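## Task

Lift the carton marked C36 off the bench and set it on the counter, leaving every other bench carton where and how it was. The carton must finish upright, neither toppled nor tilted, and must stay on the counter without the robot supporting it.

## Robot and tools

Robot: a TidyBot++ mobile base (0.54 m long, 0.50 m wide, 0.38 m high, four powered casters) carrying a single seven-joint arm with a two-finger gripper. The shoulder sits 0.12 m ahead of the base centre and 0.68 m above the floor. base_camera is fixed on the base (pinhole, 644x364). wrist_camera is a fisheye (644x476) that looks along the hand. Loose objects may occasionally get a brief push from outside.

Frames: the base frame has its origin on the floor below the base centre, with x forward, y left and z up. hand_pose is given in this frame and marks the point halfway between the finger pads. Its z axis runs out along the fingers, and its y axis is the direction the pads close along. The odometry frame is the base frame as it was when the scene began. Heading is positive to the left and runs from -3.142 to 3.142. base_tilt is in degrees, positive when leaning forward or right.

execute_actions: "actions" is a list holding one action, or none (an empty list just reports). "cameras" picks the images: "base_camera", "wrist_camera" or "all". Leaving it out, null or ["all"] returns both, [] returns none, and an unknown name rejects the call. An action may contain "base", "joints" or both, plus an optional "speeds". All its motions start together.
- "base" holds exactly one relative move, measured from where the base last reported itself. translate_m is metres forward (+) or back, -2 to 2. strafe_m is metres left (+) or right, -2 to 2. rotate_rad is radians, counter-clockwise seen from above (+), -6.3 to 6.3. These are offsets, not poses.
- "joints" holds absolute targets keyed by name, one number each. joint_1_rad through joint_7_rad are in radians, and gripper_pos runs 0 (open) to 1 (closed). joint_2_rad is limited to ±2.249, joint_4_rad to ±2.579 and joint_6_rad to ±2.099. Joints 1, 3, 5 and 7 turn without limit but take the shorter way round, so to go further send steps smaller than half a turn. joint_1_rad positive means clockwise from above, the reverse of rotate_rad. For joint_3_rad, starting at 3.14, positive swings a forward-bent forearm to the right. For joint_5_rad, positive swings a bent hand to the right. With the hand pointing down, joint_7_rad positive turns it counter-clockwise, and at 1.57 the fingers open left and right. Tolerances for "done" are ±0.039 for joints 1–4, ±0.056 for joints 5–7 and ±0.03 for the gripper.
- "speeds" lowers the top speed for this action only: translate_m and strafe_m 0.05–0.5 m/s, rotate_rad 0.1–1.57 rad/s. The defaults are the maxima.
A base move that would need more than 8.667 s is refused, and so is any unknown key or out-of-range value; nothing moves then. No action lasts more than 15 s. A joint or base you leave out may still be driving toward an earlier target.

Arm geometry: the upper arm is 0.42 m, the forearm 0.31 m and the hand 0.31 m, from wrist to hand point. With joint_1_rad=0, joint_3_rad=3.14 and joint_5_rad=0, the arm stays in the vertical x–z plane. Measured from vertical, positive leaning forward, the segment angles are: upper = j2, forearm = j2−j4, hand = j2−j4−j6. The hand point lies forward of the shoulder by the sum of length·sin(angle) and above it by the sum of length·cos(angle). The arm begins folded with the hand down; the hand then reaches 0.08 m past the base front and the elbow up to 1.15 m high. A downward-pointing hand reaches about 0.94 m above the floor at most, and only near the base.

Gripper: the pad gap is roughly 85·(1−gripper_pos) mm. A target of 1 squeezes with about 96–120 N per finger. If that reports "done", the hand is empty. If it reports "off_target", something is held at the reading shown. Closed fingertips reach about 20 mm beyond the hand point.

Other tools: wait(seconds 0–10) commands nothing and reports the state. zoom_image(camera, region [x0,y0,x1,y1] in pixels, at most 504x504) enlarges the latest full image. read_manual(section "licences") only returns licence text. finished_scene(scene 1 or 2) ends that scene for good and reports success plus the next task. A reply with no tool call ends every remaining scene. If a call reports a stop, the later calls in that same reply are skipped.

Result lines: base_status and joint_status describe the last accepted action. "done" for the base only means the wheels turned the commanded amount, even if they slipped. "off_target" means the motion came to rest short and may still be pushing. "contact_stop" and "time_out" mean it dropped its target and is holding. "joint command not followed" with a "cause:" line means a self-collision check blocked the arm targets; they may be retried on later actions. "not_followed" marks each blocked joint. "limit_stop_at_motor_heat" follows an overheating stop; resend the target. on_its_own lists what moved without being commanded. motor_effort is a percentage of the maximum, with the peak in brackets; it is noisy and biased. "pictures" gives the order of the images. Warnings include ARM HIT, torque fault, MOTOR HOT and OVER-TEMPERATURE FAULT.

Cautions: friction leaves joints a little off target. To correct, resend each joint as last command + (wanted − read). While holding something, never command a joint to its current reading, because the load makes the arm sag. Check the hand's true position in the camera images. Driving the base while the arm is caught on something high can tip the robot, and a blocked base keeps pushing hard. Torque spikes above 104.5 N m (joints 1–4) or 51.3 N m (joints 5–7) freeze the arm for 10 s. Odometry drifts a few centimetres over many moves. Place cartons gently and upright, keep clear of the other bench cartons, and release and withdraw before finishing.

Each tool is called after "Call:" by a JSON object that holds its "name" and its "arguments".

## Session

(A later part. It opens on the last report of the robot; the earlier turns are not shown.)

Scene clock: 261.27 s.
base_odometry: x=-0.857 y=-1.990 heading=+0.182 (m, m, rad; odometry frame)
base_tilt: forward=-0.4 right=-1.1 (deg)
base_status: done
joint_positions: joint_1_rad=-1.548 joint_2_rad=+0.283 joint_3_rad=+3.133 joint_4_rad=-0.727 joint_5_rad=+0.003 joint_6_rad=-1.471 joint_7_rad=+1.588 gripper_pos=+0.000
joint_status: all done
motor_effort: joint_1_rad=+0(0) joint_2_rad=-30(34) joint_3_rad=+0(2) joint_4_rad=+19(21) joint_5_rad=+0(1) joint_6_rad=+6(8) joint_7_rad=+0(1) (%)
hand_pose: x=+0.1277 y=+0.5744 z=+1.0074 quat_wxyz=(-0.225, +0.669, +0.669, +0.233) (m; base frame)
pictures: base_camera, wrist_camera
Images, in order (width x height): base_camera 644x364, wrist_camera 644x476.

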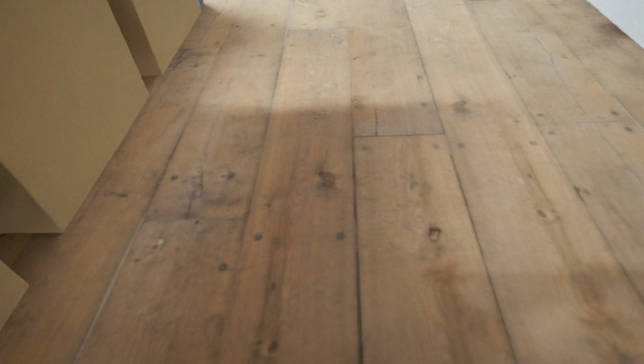

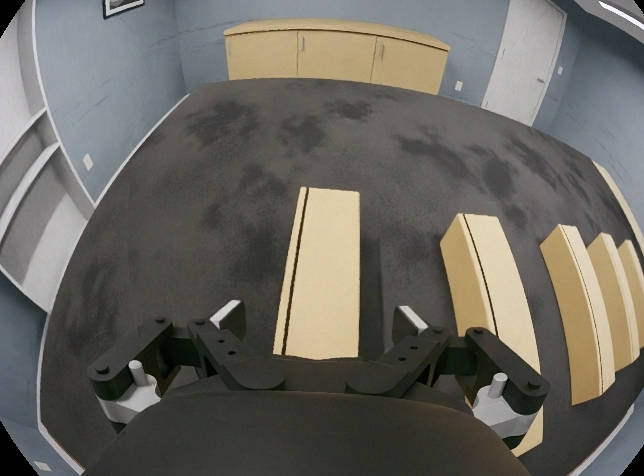

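Call:
{"name": "execute_actions", "arguments": {"actions": [{"joints":{"joint_2_rad":0.28,"joint_4_rad":-0.90,"joint_6_rad":-1.30}}], "cameras": ["wrist_camera"]}}

Scene clock: 269.70 s.
base_odometry: x=-0.857 y=-1.990 heading=+0.182 (m, m, rad; odometry frame)
base_tilt: forward=-0.3 right=-1.1 (deg)
base_status: not commanded
joint_positions: joint_1_rad=-1.548 joint_2_rad=+0.283 joint_3_rad=+3.133 joint_4_rad=-0.879 joint_5_rad=+0.003 joint_6_rad=-1.329 joint_7_rad=+1.588 gripper_pos=+0.000
joint_status: all done
motor_effort: joint_1_rad=-1(1) joint_2_rad=-32(33) joint_3_rad=+0(0) joint_4_rad=+21(22) joint_5_rad=+0(0) joint_6_rad=+6(6) joint_7_rad=+0(0) (%)
hand_pose: x=+0.1279 y=+0.5943 z=+0.9634 quat_wxyz=(-0.222, +0.669, +0.671, +0.230) (m; base frame)
pictures: wrist_camera
Images, in order (width x height): wrist_camera 644x476.

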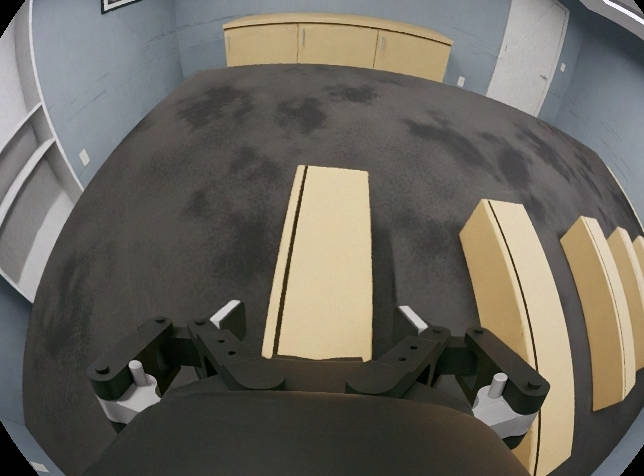

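Call:
{"name": "execute_actions", "arguments": {"actions": [{"joints":{"joint_4_rad":-0.965}}], "cameras": ["wrist_camera"]}}

Scene clock: 274.97 s.
base_odometry: x=-0.857 y=-1.990 heading=+0.182 (m, m, rad; odometry frame)
base_tilt: forward=-0.4 right=-1.1 (deg)
base_status: not commanded
joint_positions: joint_1_rad=-1.548 joint_2_rad=+0.283 joint_3_rad=+3.133 joint_4_rad=-0.945 joint_5_rad=+0.003 joint_6_rad=-1.329 joint_7_rad=+1.588 gripper_pos=+0.000
joint_status: all done
motor_effort: joint_1_rad=+0(0) joint_2_rad=-32(33) joint_3_rad=+0(0) joint_4_rad=+21(22) joint_5_rad=+0(0) joint_6_rad=+5(6) joint_7_rad=+0(1) (%)
hand_pose: x=+0.1277 y=+0.5852 z=+0.9321 quat_wxyz=(-0.200, +0.676, +0.678, +0.207) (m; base frame)
pictures: wrist_camera
Images, in order (width x height): wrist_camera 644x476.

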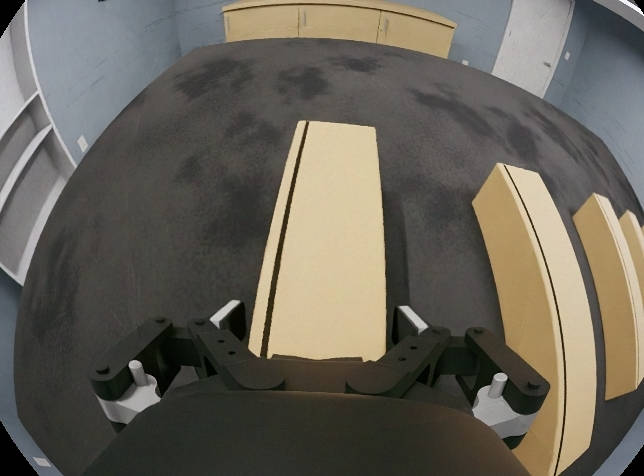

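Call:
{"name": "execute_actions", "arguments": {"actions": [{"joints":{"gripper_pos":1.0}}], "cameras": ["wrist_camera"]}}

Scene clock: 278.33 s.
base_odometry: x=-0.857 y=-1.990 heading=+0.182 (m, m, rad; odometry frame)
base_tilt: forward=-0.3 right=-1.1 (deg)
base_status: not commanded
joint_positions: joint_1_rad=-1.548 joint_2_rad=+0.273 joint_3_rad=+3.133 joint_4_rad=-0.951 joint_5_rad=+0.003 joint_6_rad=-1.320 joint_7_rad=+1.588 gripper_pos=+0.343
joint_status: gripper_pos off_target (ended at +0.343, target +1.000)
motor_effort: joint_1_rad=+0(2) joint_2_rad=-30(32) joint_3_rad=+0(1) joint_4_rad=+20(21) joint_5_rad=+0(1) joint_6_rad=+5(6) joint_7_rad=+1(1) (%)
hand_pose: x=+0.1276 y=+0.5840 z=+0.9368 quat_wxyz=(-0.205, +0.675, +0.676, +0.212) (m; base frame)
pictures: wrist_camera
Images, in order (width x height): wrist_camera 644x476.

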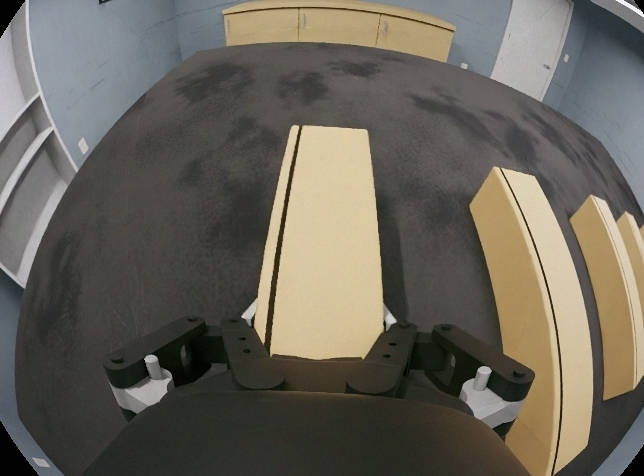

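Gripped. Lift gently.

Call:
{"name": "execute_actions", "arguments": {"actions": [{"joints":{"joint_2_rad":0.1,"gripper_pos":1.0}}]}}

Scene clock: 281.67 s.
base_odometry: x=-0.857 y=-1.990 heading=+0.182 (m, m, rad; odometry frame)
base_tilt: forward=-0.4 right=-1.1 (deg)
base_status: not commanded
joint_positions: joint_1_rad=-1.548 joint_2_rad=+0.102 joint_3_rad=+3.133 joint_4_rad=-0.953 joint_5_rad=+0.003 joint_6_rad=-1.320 joint_7_rad=+1.588 gripper_pos=+0.343
joint_status: gripper_pos off_target (ended at +0.343, target +1.000); the others done
motor_effort: joint_1_rad=+0(0) joint_2_rad=-24(35) joint_3_rad=+0(0) joint_4_rad=+20(23) joint_5_rad=+0(0) joint_6_rad=+7(7) joint_7_rad=+0(1) (%)
hand_pose: x=+0.1265 y=+0.5320 z=+1.0312 quat_wxyz=(-0.259, +0.655, +0.657, +0.269) (m; base frame)
pictures: base_camera, wrist_camera
Images, in order (width x height): base_camera 644x364, wrist_camera 644x476.

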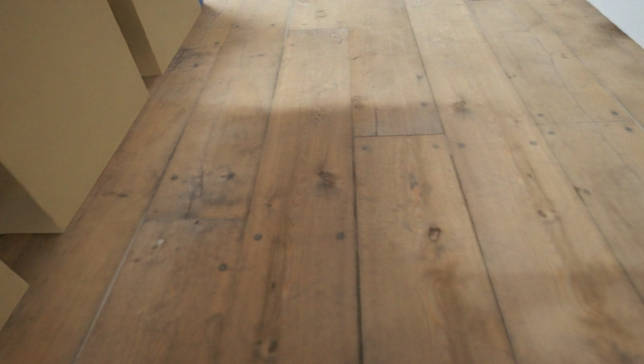

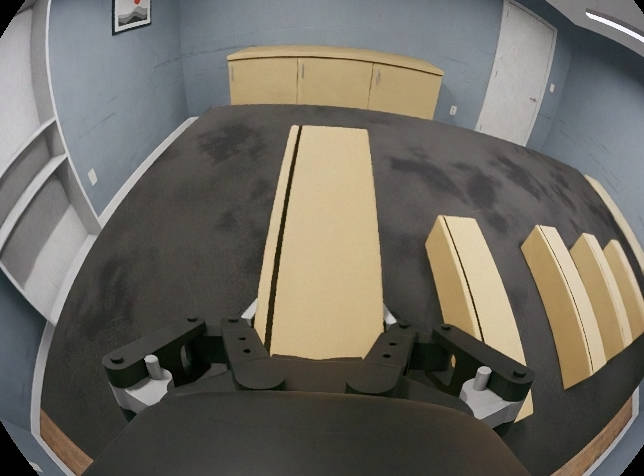

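Call:
{"name": "execute_actions", "arguments": {"actions": [{"base":{"translate_m":-0.65},"joints":{"joint_2_rad":-0.05,"gripper_pos":1.0}}], "cameras": ["base_camera"]}}

Call:
{"name": "execute_actions", "arguments": {"actions": [{"base":{"strafe_m":1.6},"joints":{"gripper_pos":1.0}}]}}

Scene clock: 290.03 s.
base_odometry: x=-1.496 y=-2.108 heading=+0.182 (m, m, rad; odometry frame)
base_tilt: forward=-0.4 right=-1.1 (deg)
base_status: done
joint_positions: joint_1_rad=-1.551 joint_2_rad=-0.046 joint_3_rad=+3.133 joint_4_rad=-0.953 joint_5_rad=+0.003 joint_6_rad=-1.320 joint_7_rad=+1.588 gripper_pos=+0.343
joint_status: gripper_pos off_target (ended at +0.343, target +1.000); the others done
motor_effort: joint_1_rad=+0(2) joint_2_rad=-18(27) joint_3_rad=+0(2) joint_4_rad=+20(22) joint_5_rad=+0(1) joint_6_rad=+8(8) joint_7_rad=+1(1) (%)
hand_pose: x=+0.1236 y=+0.4749 z=+1.1057 quat_wxyz=(-0.306, +0.633, +0.636, +0.318) (m; base frame)
pictures: base_camera
Images, in order (width x height): base_camera 644x364.

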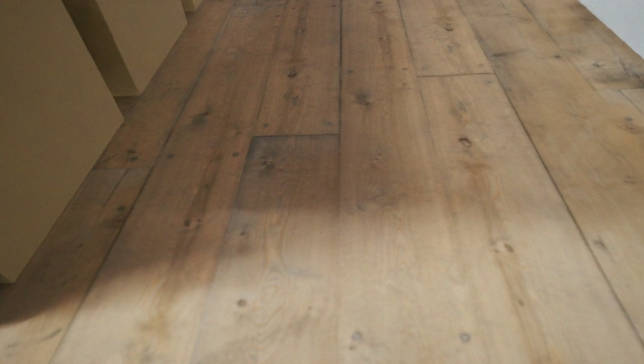

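Scene clock: 294.60 s.
base_odometry: x=-1.787 y=-0.534 heading=+0.183 (m, m, rad; odometry frame)
base_tilt: forward=-0.4 right=-1.1 (deg)
base_status: done
joint_positions: joint_1_rad=-1.551 joint_2_rad=-0.046 joint_3_rad=+3.133 joint_4_rad=-0.953 joint_5_rad=+0.003 joint_6_rad=-1.320 joint_7_rad=+1.588 gripper_pos=+0.343
joint_status: gripper_pos off_target (ended at +0.343, target +1.000)
motor_effort: joint_1_rad=+0(1) joint_2_rad=-18(22) joint_3_rad=+0(1) joint_4_rad=+20(21) joint_5_rad=+0(0) joint_6_rad=+8(9) joint_7_rad=+0(0) (%)
hand_pose: x=+0.1236 y=+0.4748 z=+1.1057 quat_wxyz=(-0.306, +0.633, +0.636, +0.318) (m; base frame)
pictures: base_camera, wrist_camera
Images, in order (width x height): base_camera 644x364, wrist_camera 644x476.

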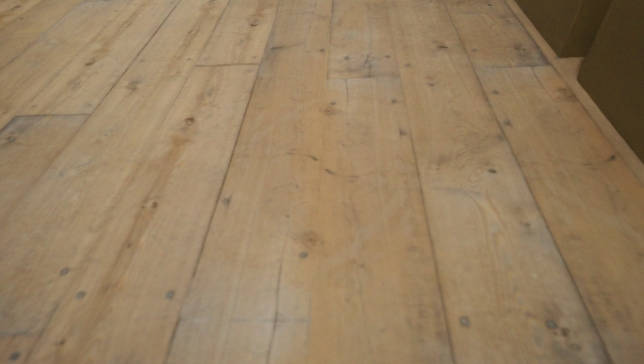

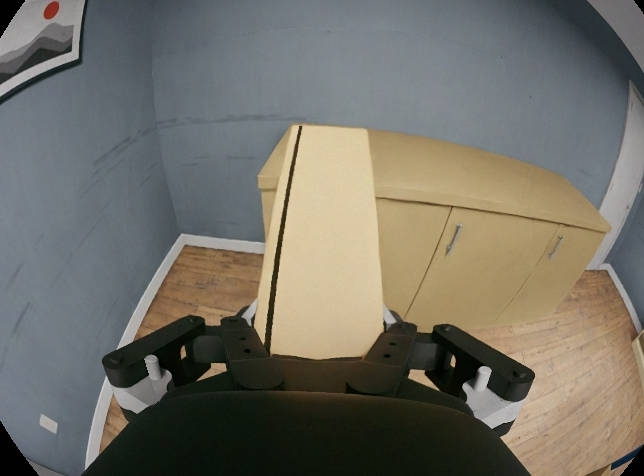

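Call:
{"name": "execute_actions", "arguments": {"actions": [{"base":{"translate_m":0.6},"joints":{"gripper_pos":1.0}}], "cameras": []}}

Call:
{"name": "execute_actions", "arguments": {"actions": [{"base":{"strafe_m":0.6},"joints":{"gripper_pos":1.0}}]}}

Scene clock: 303.70 s.
base_odometry: x=-1.197 y=-0.425 heading=+0.183 (m, m, rad; odometry frame)
base_tilt: forward=-0.3 right=-1.1 (deg)
base_status: done
joint_positions: joint_1_rad=-1.552 joint_2_rad=-0.046 joint_3_rad=+3.133 joint_4_rad=-0.953 joint_5_rad=+0.003 joint_6_rad=-1.320 joint_7_rad=+1.588 gripper_pos=+0.343
joint_status: gripper_pos off_target (ended at +0.343, target +1.000)
motor_effort: joint_1_rad=+0(2) joint_2_rad=-18(19) joint_3_rad=+0(2) joint_4_rad=+20(20) joint_5_rad=+0(1) joint_6_rad=+8(8) joint_7_rad=+1(1) (%)
hand_pose: x=+0.1232 y=+0.4749 z=+1.1057 quat_wxyz=(-0.307, +0.632, +0.637, +0.318) (m; base frame)
pictures: none
No camera images: the call's "cameras" was empty. Leave "cameras" out to get every camera's image.

Scene clock: 306.27 s.
base_odometry: x=-1.306 y=+0.165 heading=+0.183 (m, m, rad; odometry frame)
base_tilt: forward=-0.3 right=-1.1 (deg)
base_status: done
joint_positions: joint_1_rad=-1.552 joint_2_rad=-0.047 joint_3_rad=+3.133 joint_4_rad=-0.953 joint_5_rad=+0.003 joint_6_rad=-1.320 joint_7_rad=+1.588 gripper_pos=+0.343
joint_status: gripper_pos off_target (ended at +0.343, target +1.000)
motor_effort: joint_1_rad=+0(0) joint_2_rad=-18(23) joint_3_rad=+0(1) joint_4_rad=+20(21) joint_5_rad=+0(0) joint_6_rad=+8(8) joint_7_rad=+0(0) (%)
hand_pose: x=+0.1232 y=+0.4746 z=+1.1060 quat_wxyz=(-0.307, +0.632, +0.637, +0.318) (m; base frame)
pictures: base_camera, wrist_camera
Images, in order (width x height): base_camera 644x364, wrist_camera 644x476.

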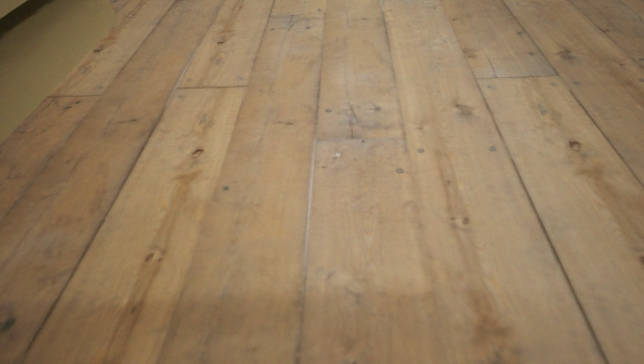

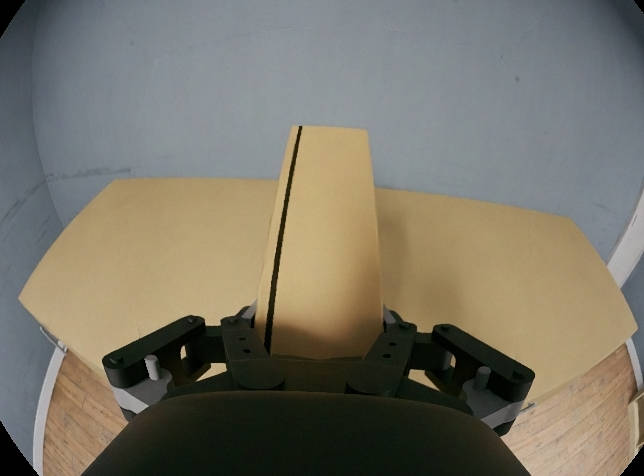

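Call:
{"name": "execute_actions", "arguments": {"actions": [{"joints":{"joint_2_rad":0.17,"gripper_pos":1.0}}]}}

Scene clock: 312.87 s.
base_odometry: x=-1.306 y=+0.165 heading=+0.183 (m, m, rad; odometry frame)
base_tilt: forward=-0.4 right=-1.1 (deg)
base_status: not commanded
joint_positions: joint_1_rad=-1.552 joint_2_rad=+0.178 joint_3_rad=+3.133 joint_4_rad=-0.954 joint_5_rad=+0.003 joint_6_rad=-1.320 joint_7_rad=+1.588 gripper_pos=+0.343
joint_status: gripper_pos off_target (ended at +0.343, target +1.000); the others done
motor_effort: joint_1_rad=+0(0) joint_2_rad=-28(33) joint_3_rad=+0(0) joint_4_rad=+21(23) joint_5_rad=+0(0) joint_6_rad=+6(8) joint_7_rad=+0(1) (%)
hand_pose: x=+0.1247 y=+0.5569 z=+0.9895 quat_wxyz=(-0.235, +0.663, +0.668, +0.243) (m; base frame)
pictures: base_camera, wrist_camera
Images, in order (width x height): base_camera 644x364, wrist_camera 644x476.

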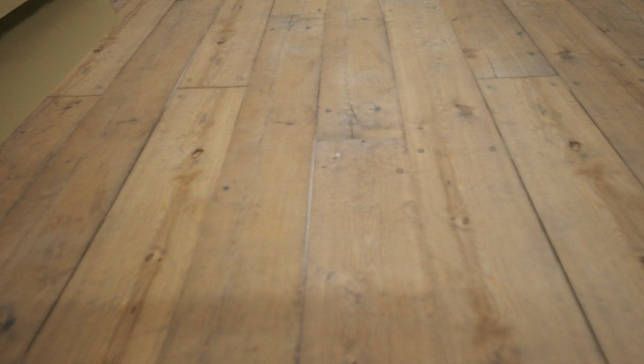

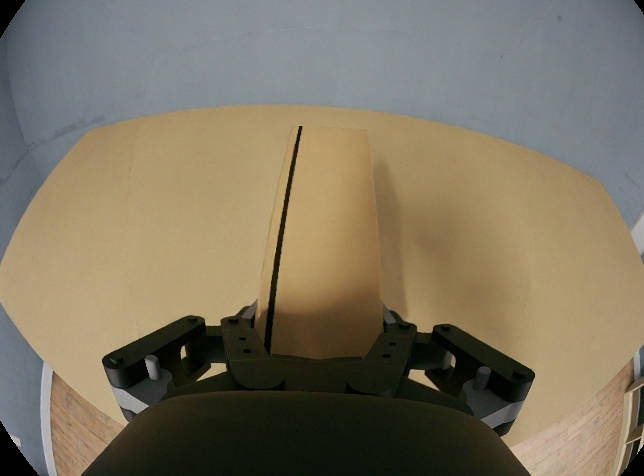

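Call:
{"name": "execute_actions", "arguments": {"actions": [{"joints":{"joint_2_rad":0.235,"gripper_pos":1.0},"speeds":{}}], "cameras": ["wrist_camera"]}}

action 0: "speeds" must be an object that gives a speed for at least one key that is commanded beside it, as in {"translate_m": 0.5}; or leave "speeds" out

Call:
{"name": "execute_actions", "arguments": {"actions": [{"joints":{"joint_2_rad":0.235,"gripper_pos":1.0}}], "cameras": ["wrist_camera"]}}

Scene clock: 321.20 s.
base_odometry: x=-1.306 y=+0.165 heading=+0.183 (m, m, rad; odometry frame)
base_tilt: forward=-0.3 right=-1.1 (deg)
base_status: not commanded
joint_positions: joint_1_rad=-1.552 joint_2_rad=+0.223 joint_3_rad=+3.133 joint_4_rad=-0.954 joint_5_rad=+0.003 joint_6_rad=-1.320 joint_7_rad=+1.588 gripper_pos=+0.343
joint_status: gripper_pos off_target (ended at +0.343, target +1.000); the others done
motor_effort: joint_1_rad=+0(0) joint_2_rad=-30(32) joint_3_rad=+0(0) joint_4_rad=+21(22) joint_5_rad=+0(0) joint_6_rad=+6(7) joint_7_rad=+0(0) (%)
hand_pose: x=+0.1249 y=+0.5702 z=+0.9642 quat_wxyz=(-0.221, +0.669, +0.673, +0.228) (m; base frame)
pictures: wrist_camera
Images, in order (width x height): wrist_camera 644x476.

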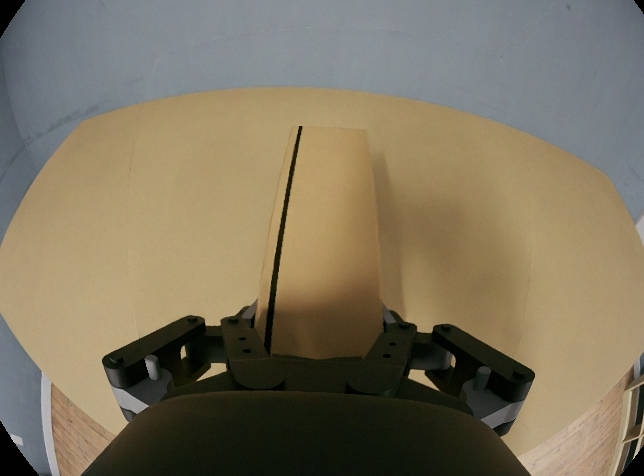

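Call:
{"name": "execute_actions", "arguments": {"actions": [{"joints":{"joint_2_rad":0.275,"gripper_pos":1.0}}], "cameras": ["wrist_camera"]}}

Scene clock: 324.30 s.
base_odometry: x=-1.306 y=+0.165 heading=+0.183 (m, m, rad; odometry frame)
base_tilt: forward=-0.4 right=-1.1 (deg)
base_status: not commanded
joint_positions: joint_1_rad=-1.552 joint_2_rad=+0.260 joint_3_rad=+3.133 joint_4_rad=-0.954 joint_5_rad=+0.003 joint_6_rad=-1.320 joint_7_rad=+1.588 gripper_pos=+0.343
joint_status: gripper_pos off_target (ended at +0.343, target +1.000); the others done
motor_effort: joint_1_rad=+0(0) joint_2_rad=-32(33) joint_3_rad=+0(0) joint_4_rad=+21(22) joint_5_rad=+0(0) joint_6_rad=+6(6) joint_7_rad=+0(0) (%)
hand_pose: x=+0.1251 y=+0.5802 z=+0.9429 quat_wxyz=(-0.208, +0.673, +0.677, +0.215) (m; base frame)
pictures: wrist_camera
Images, in order (width x height): wrist_camera 644x476.

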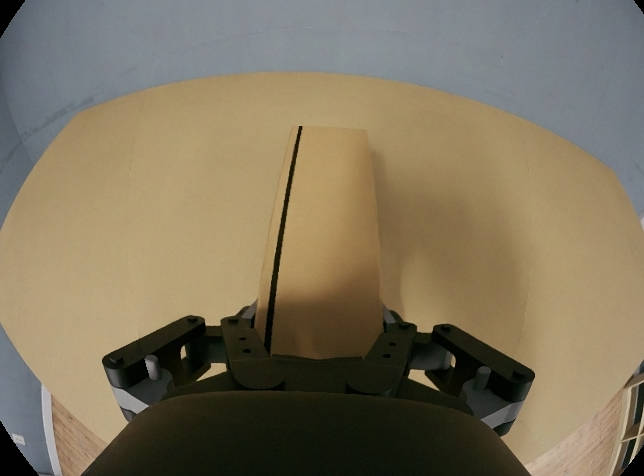

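Call:
{"name": "execute_actions", "arguments": {"actions": [{"joints":{"joint_2_rad":0.305,"gripper_pos":1.0}}], "cameras": ["wrist_camera"]}}

Scene clock: 328.63 s.
base_odometry: x=-1.306 y=+0.165 heading=+0.183 (m, m, rad; odometry frame)
base_tilt: forward=-0.4 right=-1.1 (deg)
base_status: not commanded
joint_positions: joint_1_rad=-1.552 joint_2_rad=+0.279 joint_3_rad=+3.133 joint_4_rad=-0.954 joint_5_rad=+0.003 joint_6_rad=-1.318 joint_7_rad=+1.588 gripper_pos=+0.343
joint_status: gripper_pos off_target (ended at +0.343, target +1.000); the others done
motor_effort: joint_1_rad=+0(0) joint_2_rad=-29(32) joint_3_rad=+0(0) joint_4_rad=+18(22) joint_5_rad=+0(0) joint_6_rad=+4(6) joint_7_rad=+0(1) (%)
hand_pose: x=+0.1252 y=+0.5857 z=+0.9320 quat_wxyz=(-0.203, +0.674, +0.679, +0.209) (m; base frame)
pictures: wrist_camera
Images, in order (width x height): wrist_camera 644x476.

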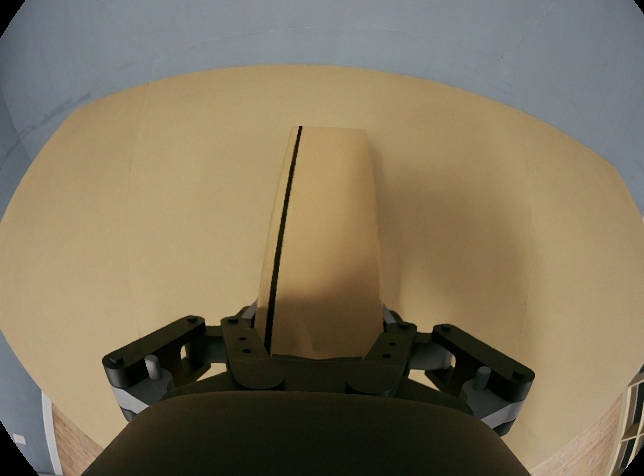

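Efforts dropped: contact. Release and lift.

Call:
{"name": "execute_actions", "arguments": {"actions": [{"joints":{"gripper_pos":0.0,"joint_2_rad":0.29}}], "cameras": ["wrist_camera"]}}

Call:
{"name": "execute_actions", "arguments": {"actions": [{"joints":{"joint_2_rad":0.0}}]}}

Scene clock: 332.90 s.
base_odometry: x=-1.306 y=+0.165 heading=+0.183 (m, m, rad; odometry frame)
base_tilt: forward=-0.4 right=-1.1 (deg)
base_status: not commanded
joint_positions: joint_1_rad=-1.552 joint_2_rad=+0.279 joint_3_rad=+3.133 joint_4_rad=-0.954 joint_5_rad=+0.003 joint_6_rad=-1.317 joint_7_rad=+1.588 gripper_pos=+0.000
joint_status: all done
motor_effort: joint_1_rad=+0(0) joint_2_rad=-32(33) joint_3_rad=+0(0) joint_4_rad=+21(22) joint_5_rad=+0(0) joint_6_rad=+6(6) joint_7_rad=+0(0) (%)
hand_pose: x=+0.1252 y=+0.5860 z=+0.9319 quat_wxyz=(-0.203, +0.674, +0.678, +0.209) (m; base frame)
pictures: wrist_camera
Images, in order (width x height): wrist_camera 644x476.

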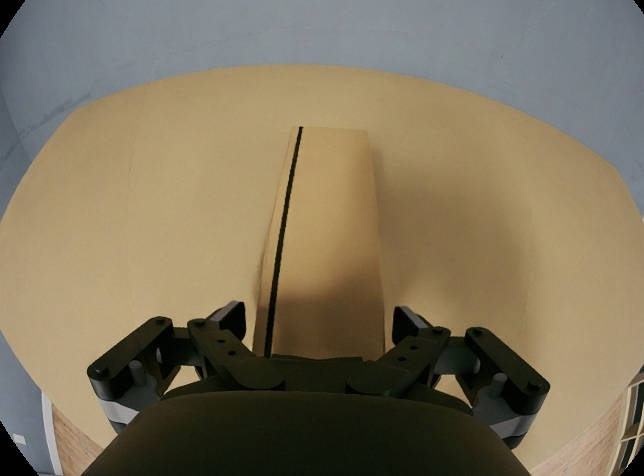

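Scene clock: 334.27 s.
base_odometry: x=-1.306 y=+0.165 heading=+0.183 (m, m, rad; odometry frame)
base_tilt: forward=-0.4 right=-1.1 (deg)
base_status: not commanded
joint_positions: joint_1_rad=-1.552 joint_2_rad=-0.006 joint_3_rad=+3.133 joint_4_rad=-0.954 joint_5_rad=+0.003 joint_6_rad=-1.317 joint_7_rad=+1.588 gripper_pos=+0.000
joint_status: all done
motor_effort: joint_1_rad=+0(0) joint_2_rad=-19(35) joint_3_rad=+0(0) joint_4_rad=+20(23) joint_5_rad=+0(0) joint_6_rad=+7(7) joint_7_rad=+0(0) (%)
hand_pose: x=+0.1235 y=+0.4921 z=+1.0866 quat_wxyz=(-0.295, +0.638, +0.642, +0.305) (m; base frame)
pictures: base_camera, wrist_camera
Images, in order (width x height): base_camera 644x364, wrist_camera 644x476.

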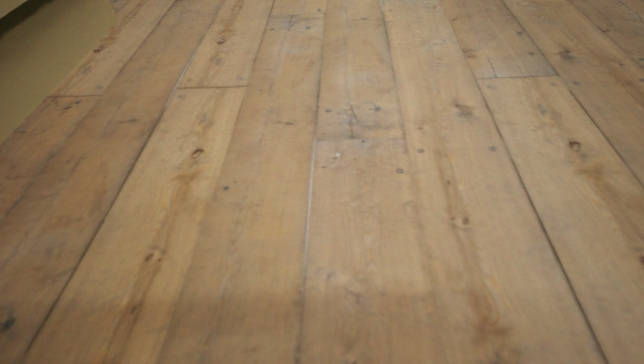

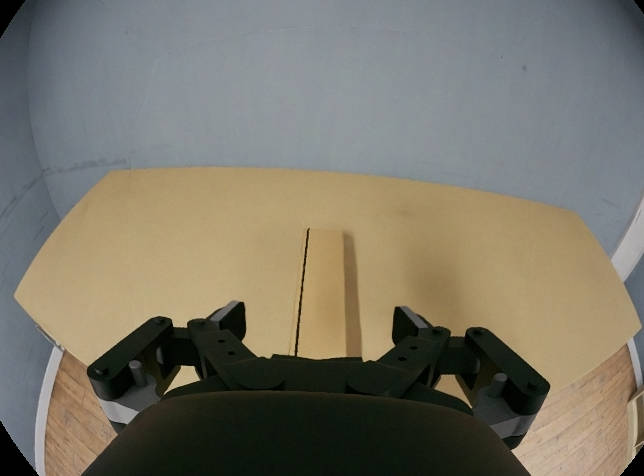

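Call:
{"name": "finished_scene", "arguments": {"scene": 1}}

The scene is finished: the task was done.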